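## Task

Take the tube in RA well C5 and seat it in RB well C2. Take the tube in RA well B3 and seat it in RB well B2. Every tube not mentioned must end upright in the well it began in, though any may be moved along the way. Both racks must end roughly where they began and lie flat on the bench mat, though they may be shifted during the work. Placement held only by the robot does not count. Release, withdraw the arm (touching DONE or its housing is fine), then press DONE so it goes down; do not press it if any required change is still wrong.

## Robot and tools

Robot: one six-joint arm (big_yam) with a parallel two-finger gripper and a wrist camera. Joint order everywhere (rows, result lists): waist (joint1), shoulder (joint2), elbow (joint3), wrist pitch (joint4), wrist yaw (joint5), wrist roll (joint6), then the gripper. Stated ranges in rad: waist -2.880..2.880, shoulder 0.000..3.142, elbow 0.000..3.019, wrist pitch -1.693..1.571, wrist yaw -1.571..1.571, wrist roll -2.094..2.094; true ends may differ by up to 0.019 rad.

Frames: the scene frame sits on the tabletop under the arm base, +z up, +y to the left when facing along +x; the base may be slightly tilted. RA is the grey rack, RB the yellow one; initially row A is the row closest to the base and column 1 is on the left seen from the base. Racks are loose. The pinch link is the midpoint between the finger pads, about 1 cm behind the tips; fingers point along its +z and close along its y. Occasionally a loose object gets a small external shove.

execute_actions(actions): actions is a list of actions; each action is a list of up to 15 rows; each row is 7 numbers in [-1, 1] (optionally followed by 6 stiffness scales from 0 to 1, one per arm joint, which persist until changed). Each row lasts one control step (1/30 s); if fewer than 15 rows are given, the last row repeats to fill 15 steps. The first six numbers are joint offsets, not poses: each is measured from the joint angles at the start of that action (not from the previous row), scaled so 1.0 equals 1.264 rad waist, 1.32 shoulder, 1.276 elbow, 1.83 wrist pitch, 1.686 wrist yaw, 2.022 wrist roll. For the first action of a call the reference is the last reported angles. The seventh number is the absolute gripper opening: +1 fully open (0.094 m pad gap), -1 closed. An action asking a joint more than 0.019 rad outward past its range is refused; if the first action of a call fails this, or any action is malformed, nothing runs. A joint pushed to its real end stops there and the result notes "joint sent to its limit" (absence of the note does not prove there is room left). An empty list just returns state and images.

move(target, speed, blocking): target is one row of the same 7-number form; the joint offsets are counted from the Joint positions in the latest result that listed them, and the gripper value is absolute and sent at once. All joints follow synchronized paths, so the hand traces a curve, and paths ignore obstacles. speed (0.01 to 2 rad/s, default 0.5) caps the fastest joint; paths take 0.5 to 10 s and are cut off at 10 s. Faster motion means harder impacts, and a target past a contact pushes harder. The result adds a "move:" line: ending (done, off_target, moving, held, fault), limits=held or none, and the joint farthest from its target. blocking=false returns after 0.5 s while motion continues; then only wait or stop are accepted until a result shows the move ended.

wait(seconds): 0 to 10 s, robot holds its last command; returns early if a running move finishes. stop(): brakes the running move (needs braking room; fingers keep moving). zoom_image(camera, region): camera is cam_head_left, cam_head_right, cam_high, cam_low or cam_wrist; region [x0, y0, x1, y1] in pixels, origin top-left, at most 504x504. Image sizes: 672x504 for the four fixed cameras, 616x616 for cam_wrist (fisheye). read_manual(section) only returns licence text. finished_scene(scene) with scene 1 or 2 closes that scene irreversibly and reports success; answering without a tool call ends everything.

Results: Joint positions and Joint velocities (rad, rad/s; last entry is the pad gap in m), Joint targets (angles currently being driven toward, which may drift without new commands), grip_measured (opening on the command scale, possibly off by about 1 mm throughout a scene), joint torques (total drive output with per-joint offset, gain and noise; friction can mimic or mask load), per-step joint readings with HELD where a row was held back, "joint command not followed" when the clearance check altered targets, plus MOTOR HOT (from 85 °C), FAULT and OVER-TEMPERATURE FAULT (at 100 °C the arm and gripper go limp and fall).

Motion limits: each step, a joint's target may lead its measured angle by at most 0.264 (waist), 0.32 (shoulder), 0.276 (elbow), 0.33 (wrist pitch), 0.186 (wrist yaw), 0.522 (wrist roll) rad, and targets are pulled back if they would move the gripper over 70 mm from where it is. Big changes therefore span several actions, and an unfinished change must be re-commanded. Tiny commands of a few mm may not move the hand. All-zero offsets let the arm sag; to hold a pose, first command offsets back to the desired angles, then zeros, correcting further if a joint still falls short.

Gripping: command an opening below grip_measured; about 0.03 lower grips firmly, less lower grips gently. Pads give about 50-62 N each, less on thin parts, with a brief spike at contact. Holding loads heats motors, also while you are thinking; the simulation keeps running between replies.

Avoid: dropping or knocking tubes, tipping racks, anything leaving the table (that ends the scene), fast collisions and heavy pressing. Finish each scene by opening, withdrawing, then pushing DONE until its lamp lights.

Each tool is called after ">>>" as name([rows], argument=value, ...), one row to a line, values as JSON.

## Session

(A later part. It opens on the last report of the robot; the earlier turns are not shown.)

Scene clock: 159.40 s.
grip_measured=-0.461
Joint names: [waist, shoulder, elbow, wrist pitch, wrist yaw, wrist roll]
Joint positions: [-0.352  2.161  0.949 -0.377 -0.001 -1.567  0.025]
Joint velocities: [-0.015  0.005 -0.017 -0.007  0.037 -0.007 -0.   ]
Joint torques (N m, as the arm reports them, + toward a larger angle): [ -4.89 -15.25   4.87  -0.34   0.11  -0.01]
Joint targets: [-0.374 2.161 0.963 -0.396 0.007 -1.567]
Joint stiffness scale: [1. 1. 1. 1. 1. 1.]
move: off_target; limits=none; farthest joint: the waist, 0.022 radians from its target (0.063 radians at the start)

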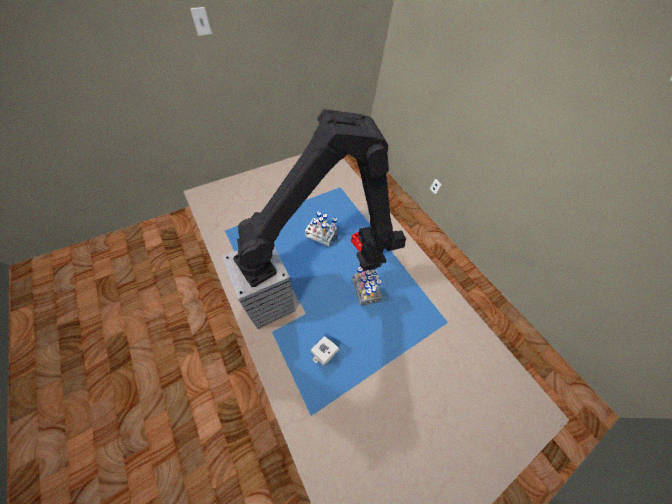

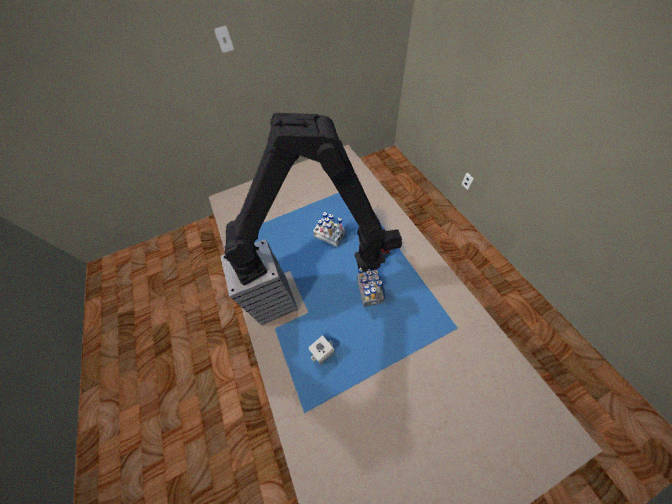

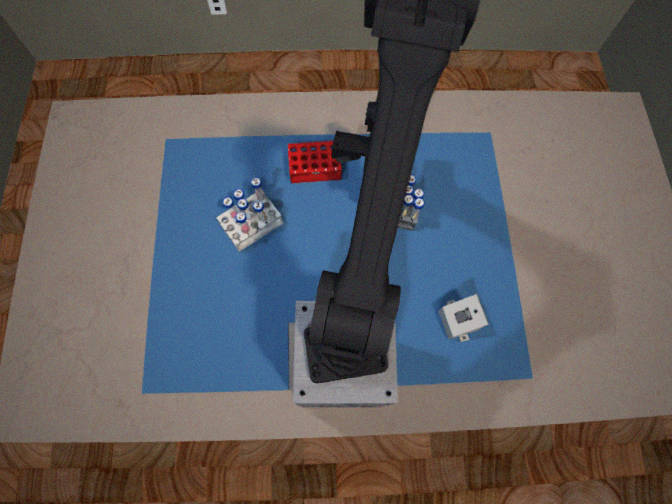

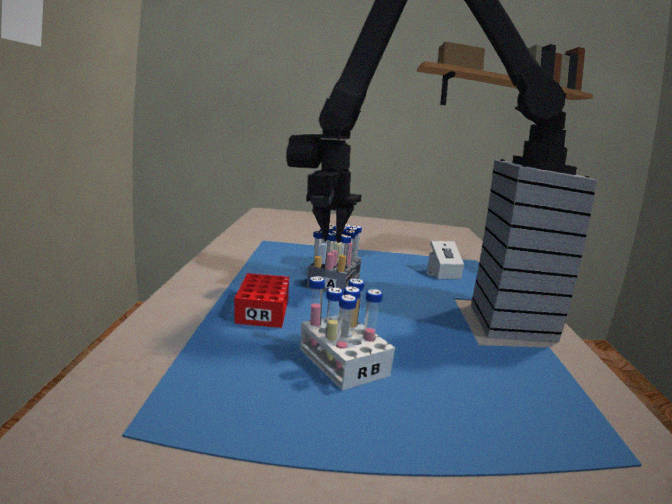

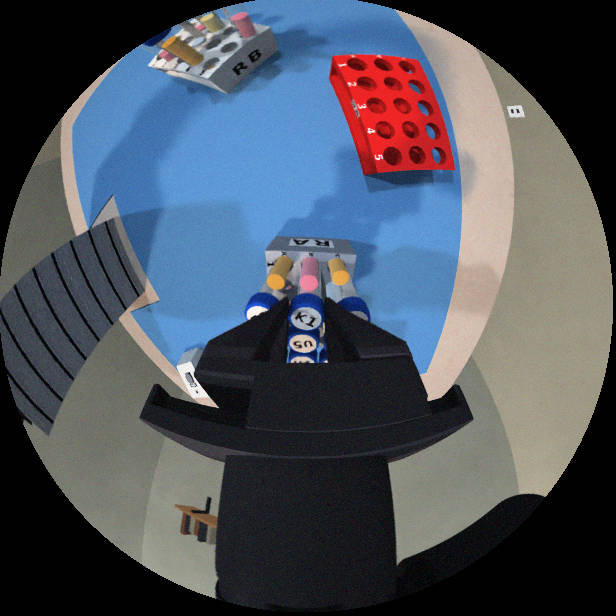

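Working.

>>> move(target=[-0.085,0,0.012,-0.02,0.008,0,-0.46], speed=0.04)

Scene clock: 168.00 s.
grip_measured=-0.461
Joint names: [waist, shoulder, elbow, wrist pitch, wrist yaw, wrist roll]
Joint positions: [-0.437  2.161  0.949 -0.402  0.006 -1.567  0.025]
Joint velocities: [-0.005 -0.005 -0.002 -0.007 -0.066 -0.037  0.001]
Joint torques (N m, as the arm reports them, + toward a larger angle): [ -5.24 -14.65   4.83  -0.03  -0.01   0.  ]
Joint targets: [-0.460 2.161 0.964 -0.414 0.012 -1.567]
Joint stiffness scale: [1. 1. 1. 1. 1. 1.]
move: off_target; limits=none; farthest joint: the waist, 0.022 radians from its target (0.108 radians at the start)

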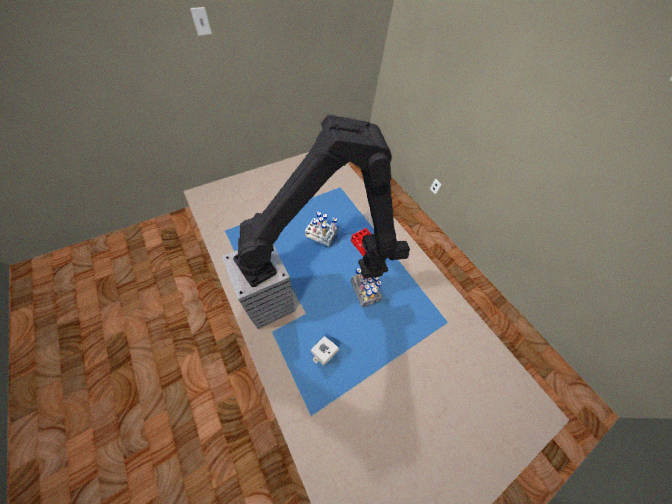

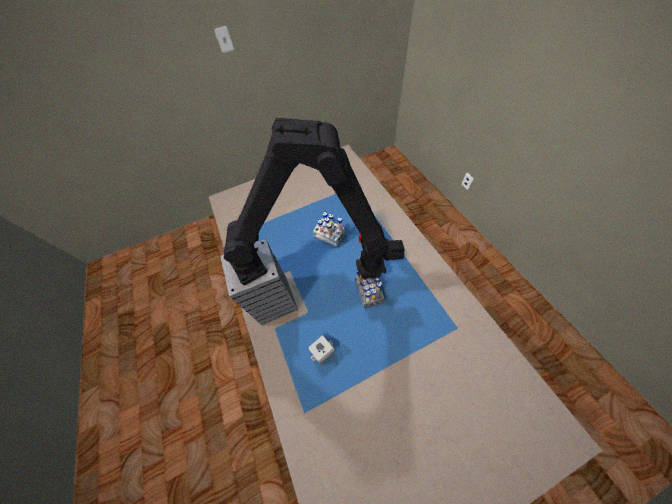

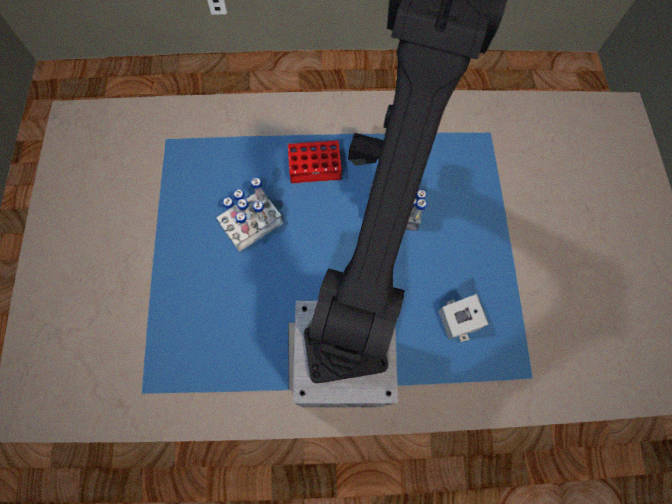

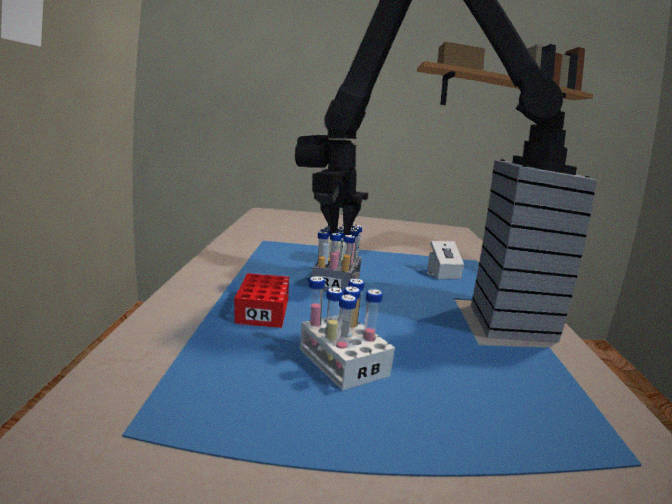

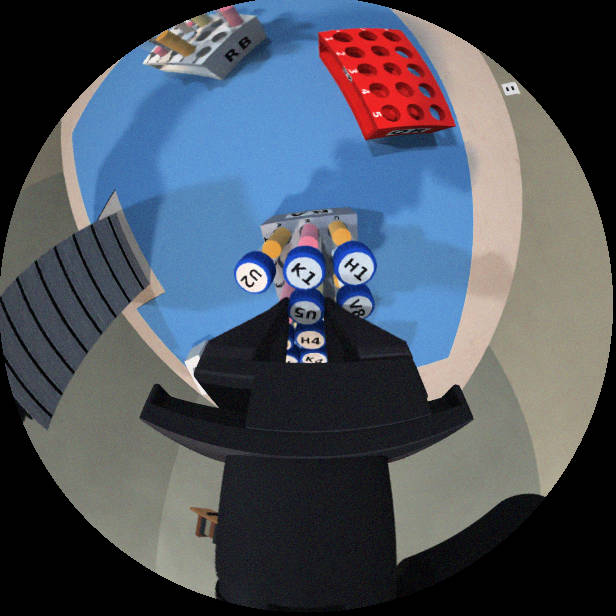

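>>> move(target=[-0.005,0,0.012,0.018,0,0,-0.47], speed=0.04)

>>> move(target=[-0.036,0,0.012,0,0,0,-0.47], speed=0.04)

>>> zoom_image(camera="cam_wrist", region=[230,230,390,390])

Scene clock: 174.67 s.
grip_measured=-0.469
Joint names: [waist, shoulder, elbow, wrist pitch, wrist yaw, wrist roll]
Joint positions: [-0.437  2.161  0.949 -0.396  0.004 -1.567  0.025]
Joint velocities: [-0.015 -0.005 -0.002 -0.012 -0.051 -0.022 -0.001]
Joint torques (N m, as the arm reports them, + toward a larger angle): [ -2.71 -15.32   4.95   1.28  -0.13  -0.03]
Joint targets: [-0.443 2.161 0.964 -0.369 0.006 -1.567]
Joint stiffness scale: [1. 1. 1. 1. 1. 1.]
move: off_target; limits=none; farthest joint: the wrist pitch, 0.026 radians from its target (0.033 radians at the start)

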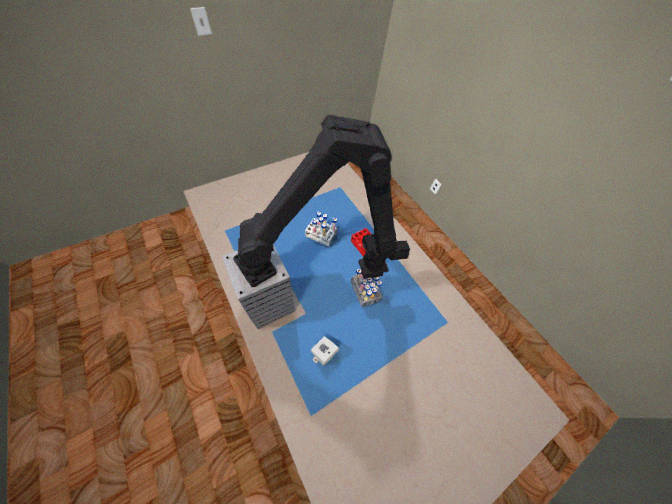

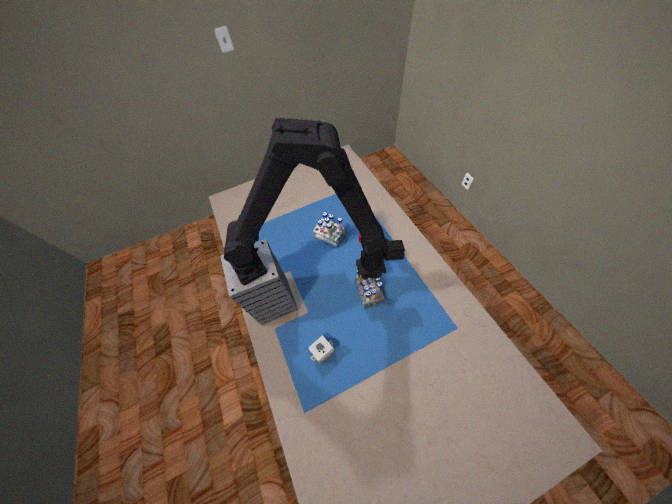

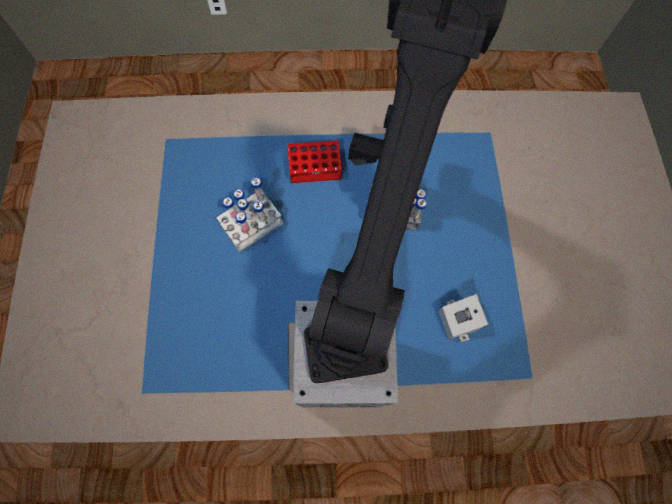

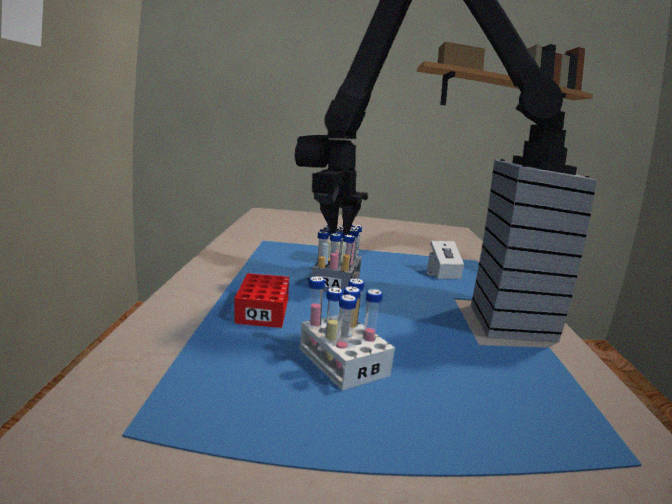

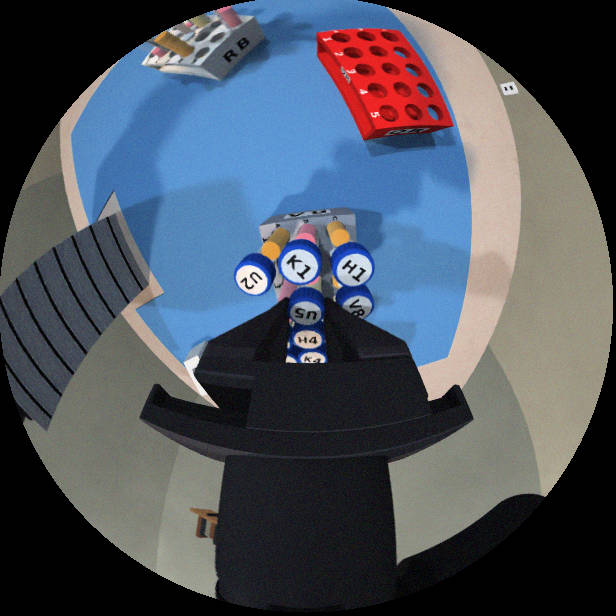

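Scene clock: 176.03 s.
grip_measured=-0.469
Joint names: [waist, shoulder, elbow, wrist pitch, wrist yaw, wrist roll]
Joint positions: [-0.447  2.161  0.949 -0.396 -0.008 -1.567  0.025]
Joint velocities: [-0.015  0.005  0.012  0.007 -0.007 -0.007  0.   ]
Joint torques (N m, as the arm reports them, + toward a larger angle): [ -5.35 -15.     4.85   0.24   0.28  -0.03]
Joint targets: [-0.482 2.161 0.964 -0.396 0.004 -1.567]
Joint stiffness scale: [1. 1. 1. 1. 1. 1.]
move: off_target; limits=none; farthest joint: the waist, 0.036 radians from its target (0.046 radians at the start)

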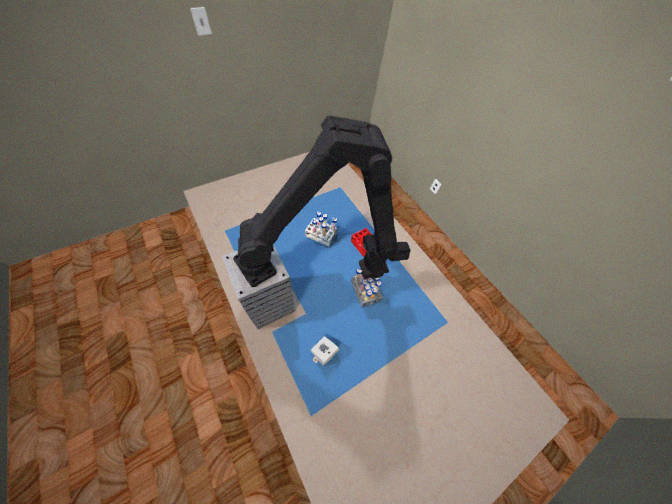

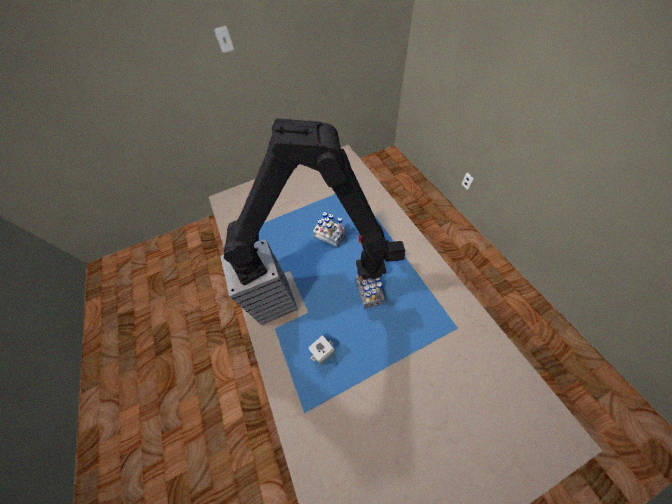

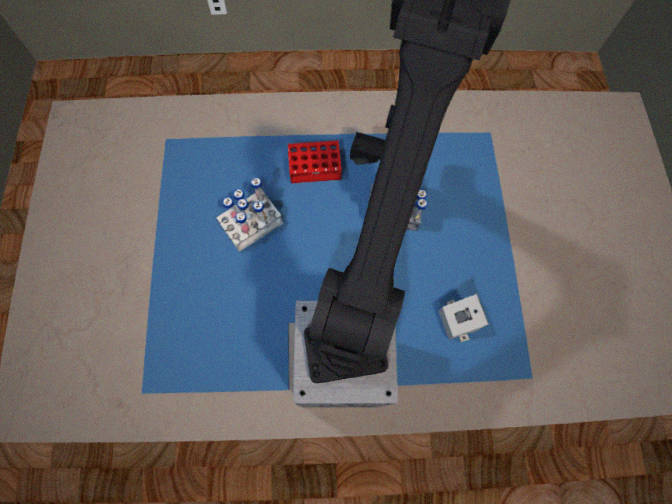

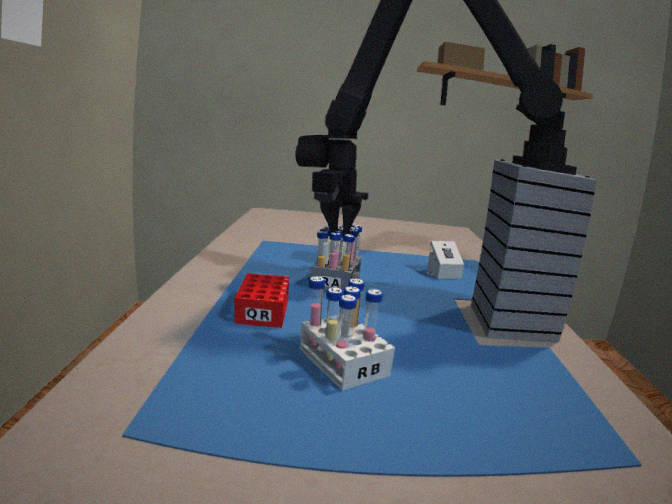

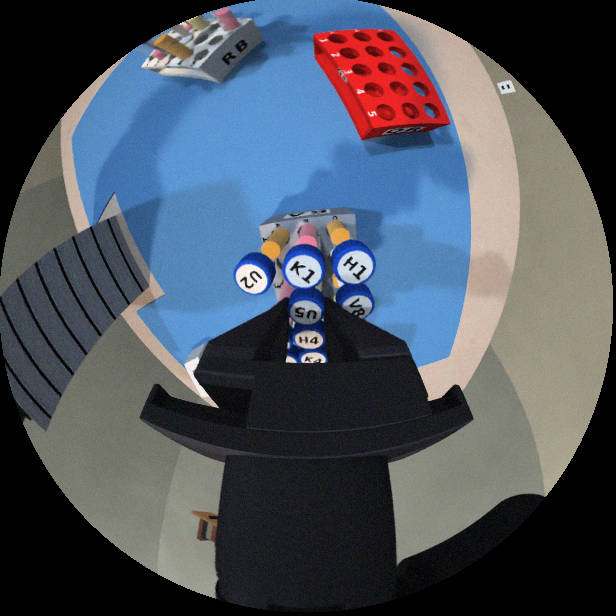

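Region (230, 230, 390, 390) of cam_wrist's 616x616 image, scaled by 3.150, with more detail than that image has.

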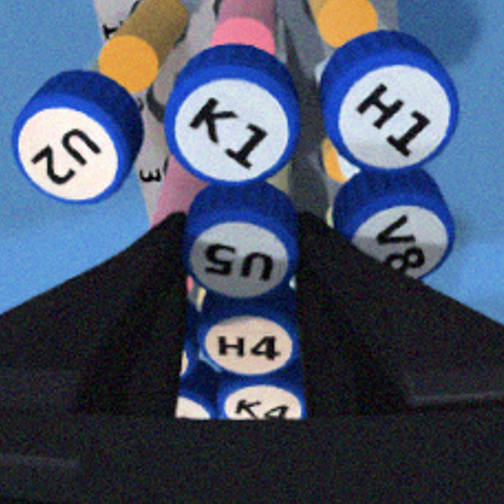

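>>> move(target=[0.016,0,0.012,0.03,0.008,0,-0.535], speed=0.04)

>>> move(target=[-0.045,0,0.012,0.02,0,0,-0.535], speed=0.03)

>>> zoom_image(camera="cam_wrist", region=[230,230,390,390])

Scene clock: 182.77 s.
grip_measured=-0.524
Joint names: [waist, shoulder, elbow, wrist pitch, wrist yaw, wrist roll]
Joint positions: [-0.44   2.161  0.949 -0.374  0.002 -1.567  0.022]
Joint velocities: [-0.005  0.015 -0.007  0.002 -0.11   0.066 -0.001]
Joint torques (N m, as the arm reports them, + toward a larger angle): [ -1.32 -14.64   4.87   1.57  -0.06  -0.02]
Joint targets: [-0.427 2.161 0.964 -0.341 0.005 -1.567]
Joint stiffness scale: [1. 1. 1. 1. 1. 1.]
move: off_target; limits=none; farthest joint: the wrist pitch, 0.033 radians from its target (0.054 radians at the start)

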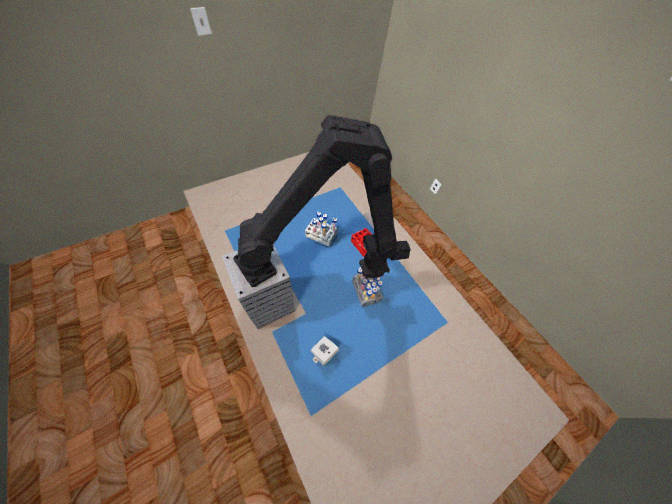

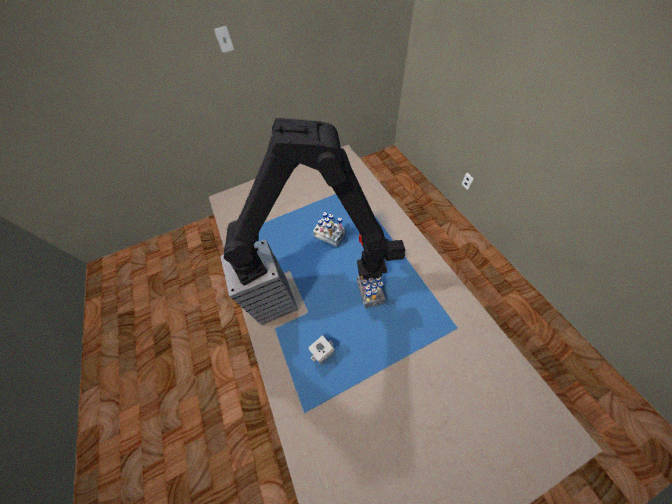

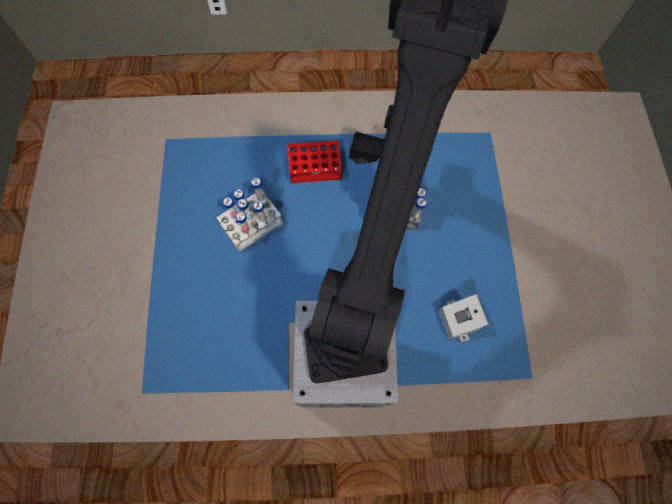

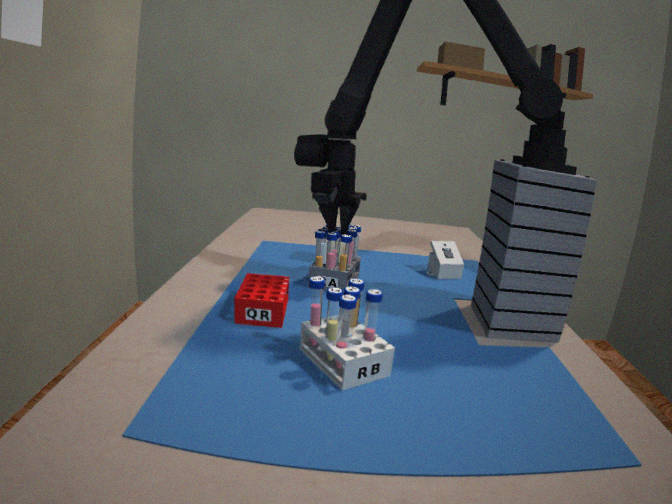

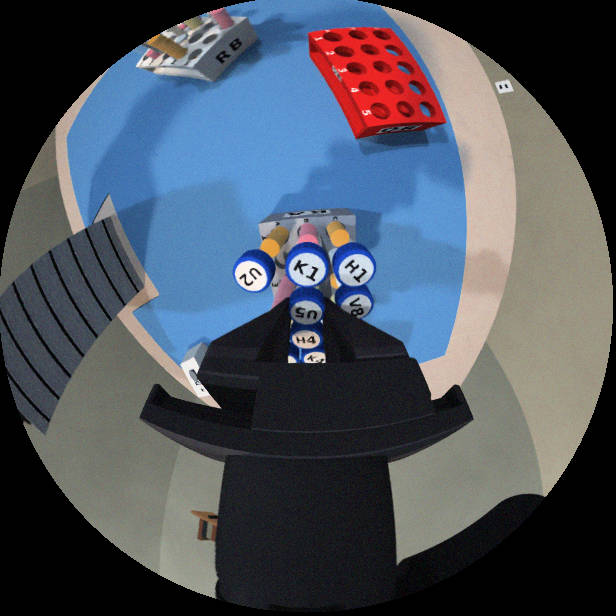

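Scene clock: 185.07 s.
grip_measured=-0.524
Joint names: [waist, shoulder, elbow, wrist pitch, wrist yaw, wrist roll]
Joint positions: [-0.474  2.161  0.95  -0.349 -0.004 -1.567  0.022]
Joint velocities: [-0.005 -0.005 -0.017  0.012  0.037  0.066  0.   ]
Joint torques (N m, as the arm reports them, + toward a larger angle): [ -4.52 -14.68   4.74   0.85  -0.02  -0.03]
Joint targets: [-0.497 2.161 0.964 -0.337 0.002 -1.567]
Joint stiffness scale: [1. 1. 1. 1. 1. 1.]
move: off_target; limits=none; farthest joint: the waist, 0.023 radians from its target (0.057 radians at the start)

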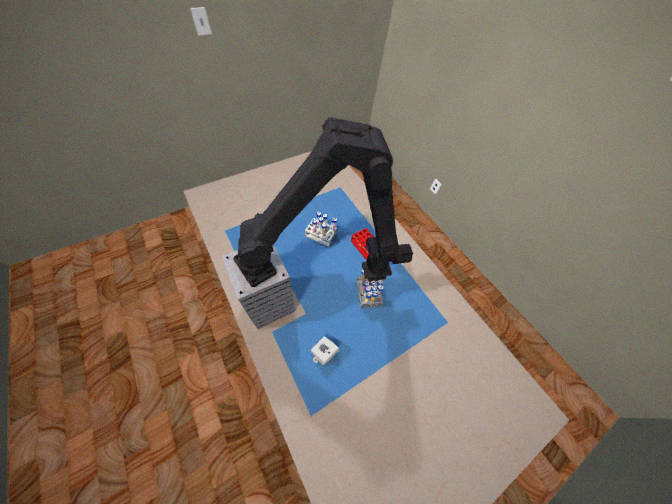

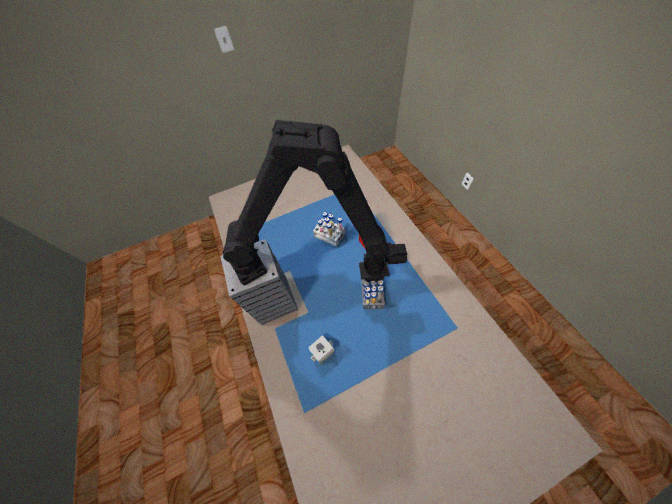

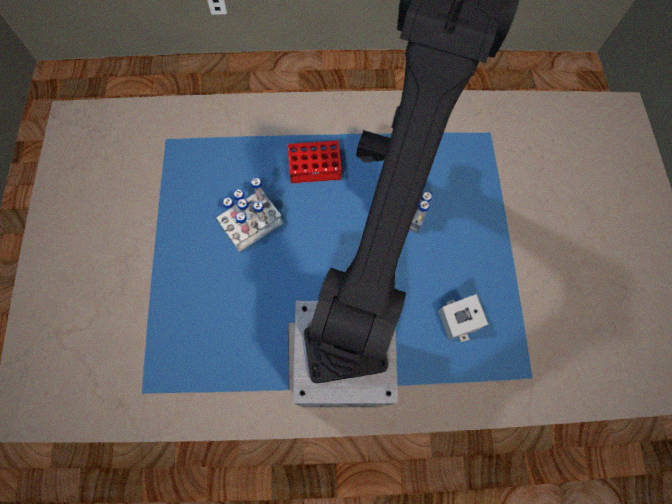

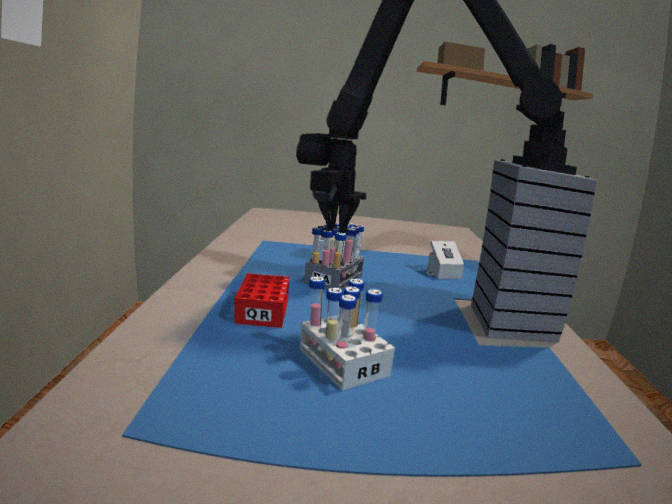

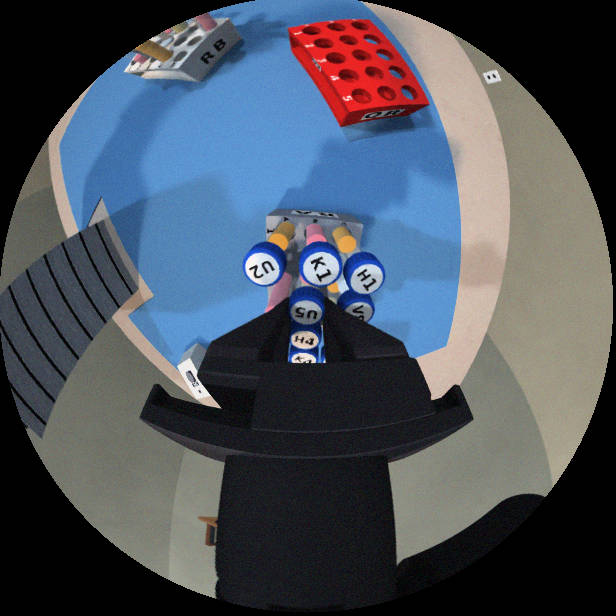

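Region (230, 230, 390, 390) of cam_wrist's 616x616 image, scaled by 3.150, with more detail than that image has.

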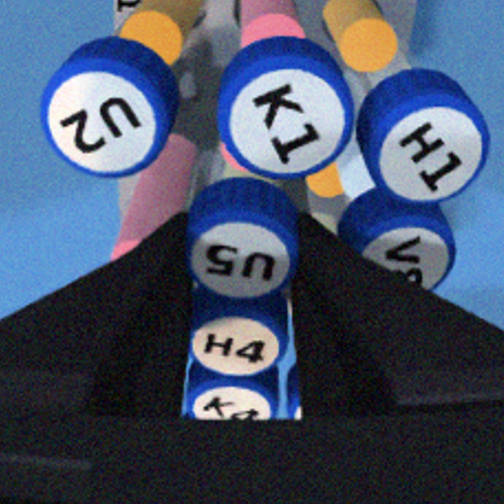

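>>> move(target=[0,0,0.012,0,0,0,-0.5], speed=0.04)

>>> move(target=[-0.036,0,0.012,-0.01,0,0,-0.5], speed=0.03)

>>> zoom_image(camera="cam_wrist", region=[230,230,390,390])

Scene clock: 198.47 s.
grip_measured=-0.500
Joint names: [waist, shoulder, elbow, wrist pitch, wrist yaw, wrist roll]
Joint positions: [-0.474  2.161  0.951 -0.349 -0.007 -1.567  0.024]
Joint velocities: [-0.015 -0.015 -0.007 -0.007 -0.007  0.095 -0.   ]
Joint torques (N m, as the arm reports them, + toward a larger angle): [ -2.28 -14.54   4.87   0.42  -0.13   0.01]
Joint targets: [-0.474 2.161 0.965 -0.349 -0.004 -1.567]
Joint stiffness scale: [1. 1. 1. 1. 1. 1.]
move: done; limits=none; farthest joint: the elbow, 0.014 radians from its target (0.015 radians at the start)

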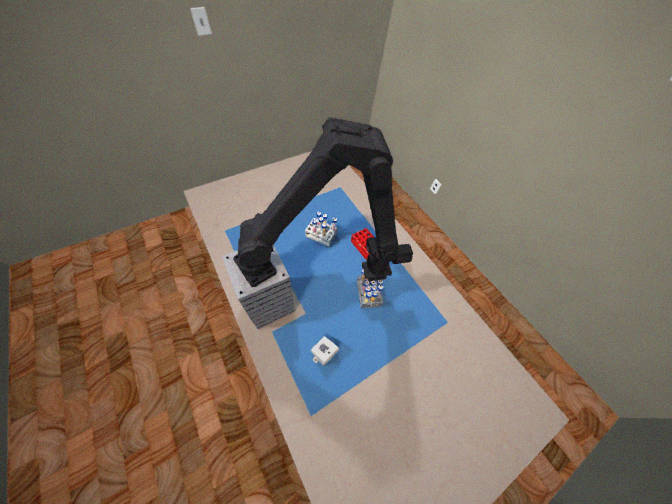

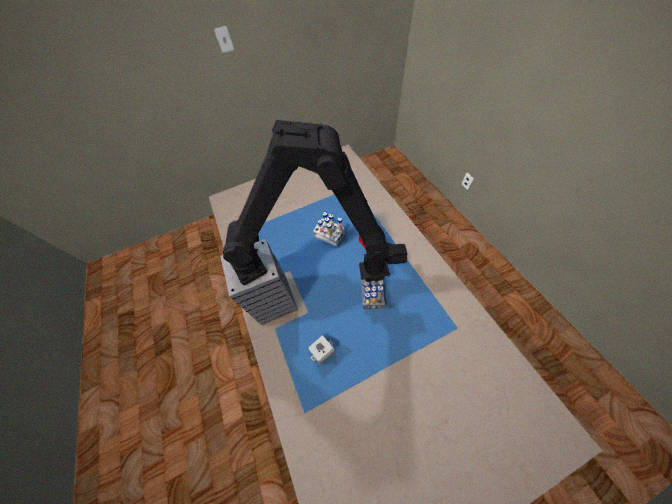

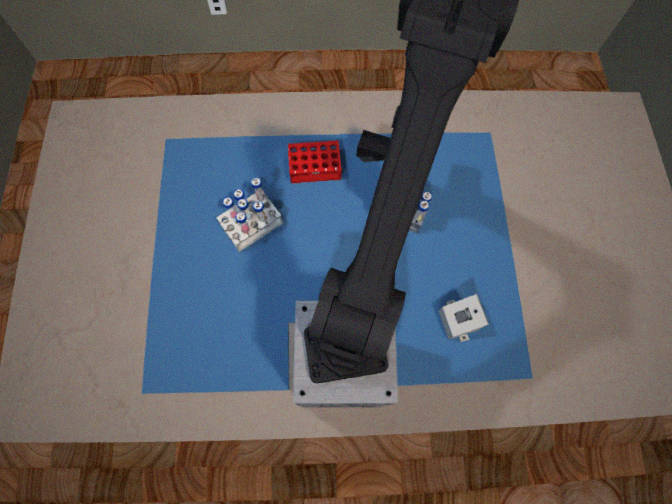

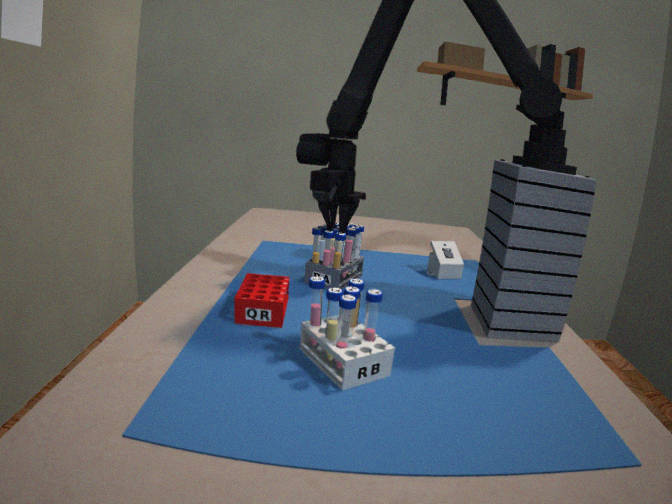

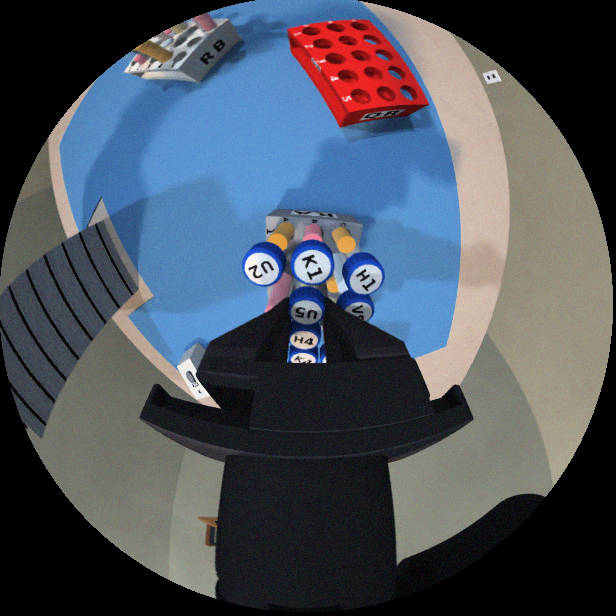

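Scene clock: 200.27 s.
grip_measured=-0.499
Joint names: [waist, shoulder, elbow, wrist pitch, wrist yaw, wrist roll]
Joint positions: [-0.494  2.161  0.955 -0.349 -0.013 -1.567  0.024]
Joint velocities: [-0.005 -0.024  0.002  0.002 -0.037 -0.007 -0.001]
Joint torques (N m, as the arm reports them, + toward a larger angle): [ -4.41 -14.76   4.6   -0.27   0.02  -0.04]
Joint targets: [-0.519 2.161 0.967 -0.367 -0.006 -1.567]
Joint stiffness scale: [1. 1. 1. 1. 1. 1.]
move: off_target; limits=none; farthest joint: the waist, 0.025 radians from its target (0.046 radians at the start)

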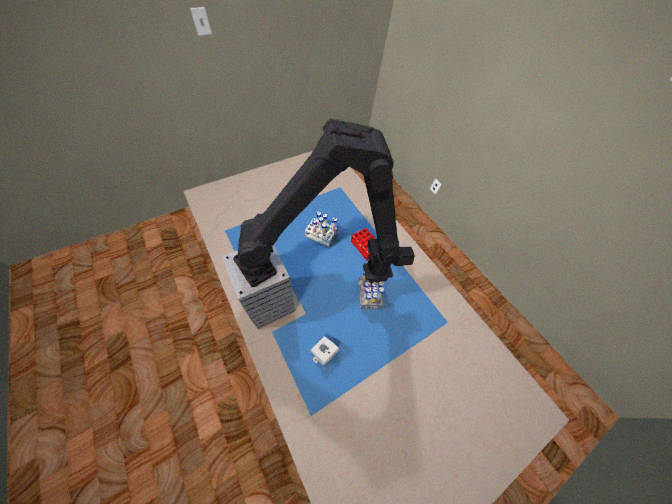

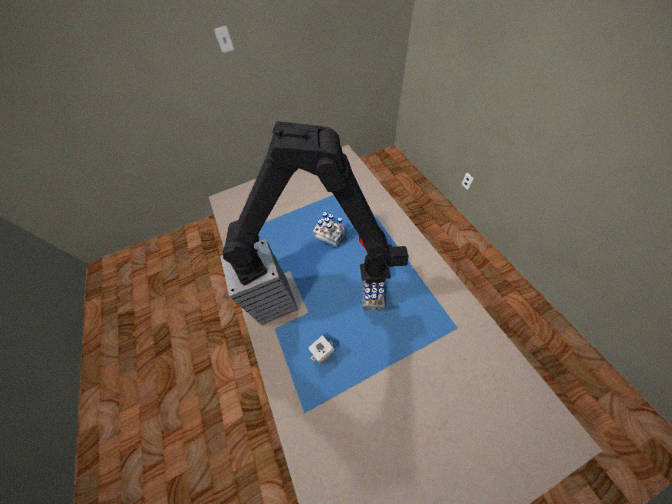

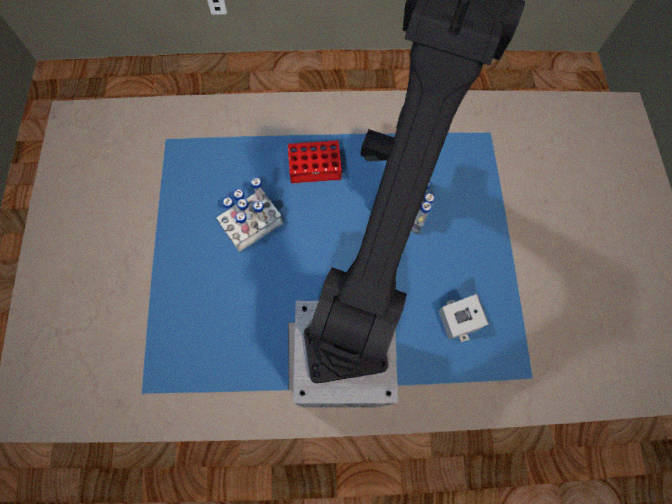

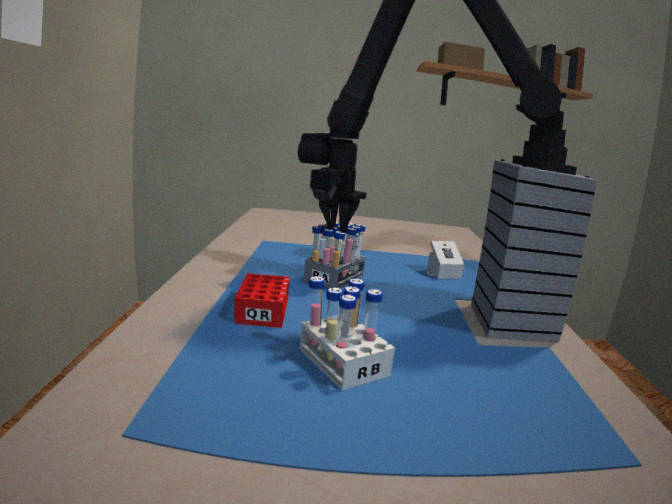

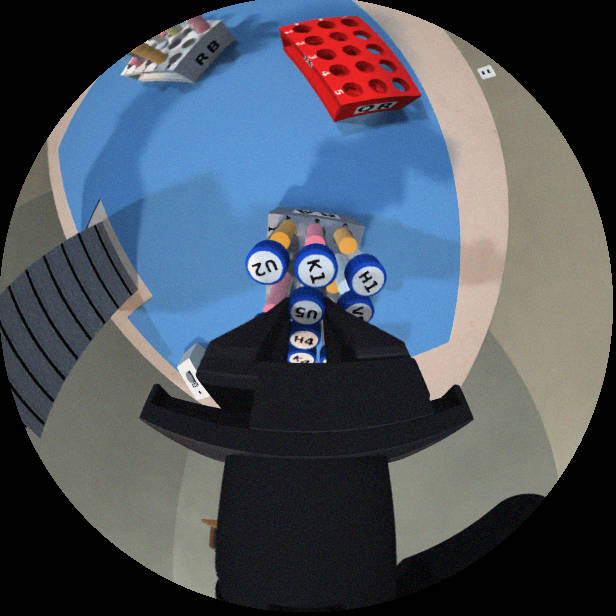

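Region (230, 230, 390, 390) of cam_wrist's 616x616 image, scaled by 3.150, with more detail than that image has.

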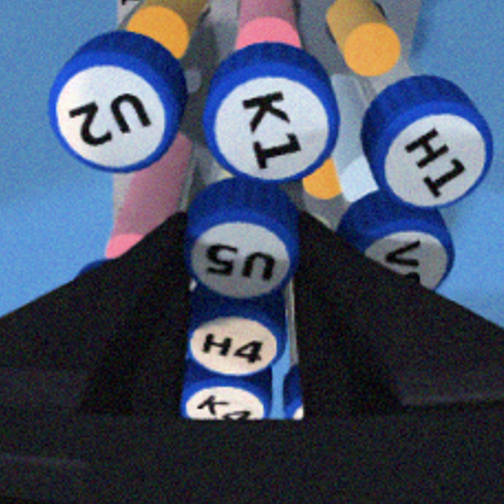

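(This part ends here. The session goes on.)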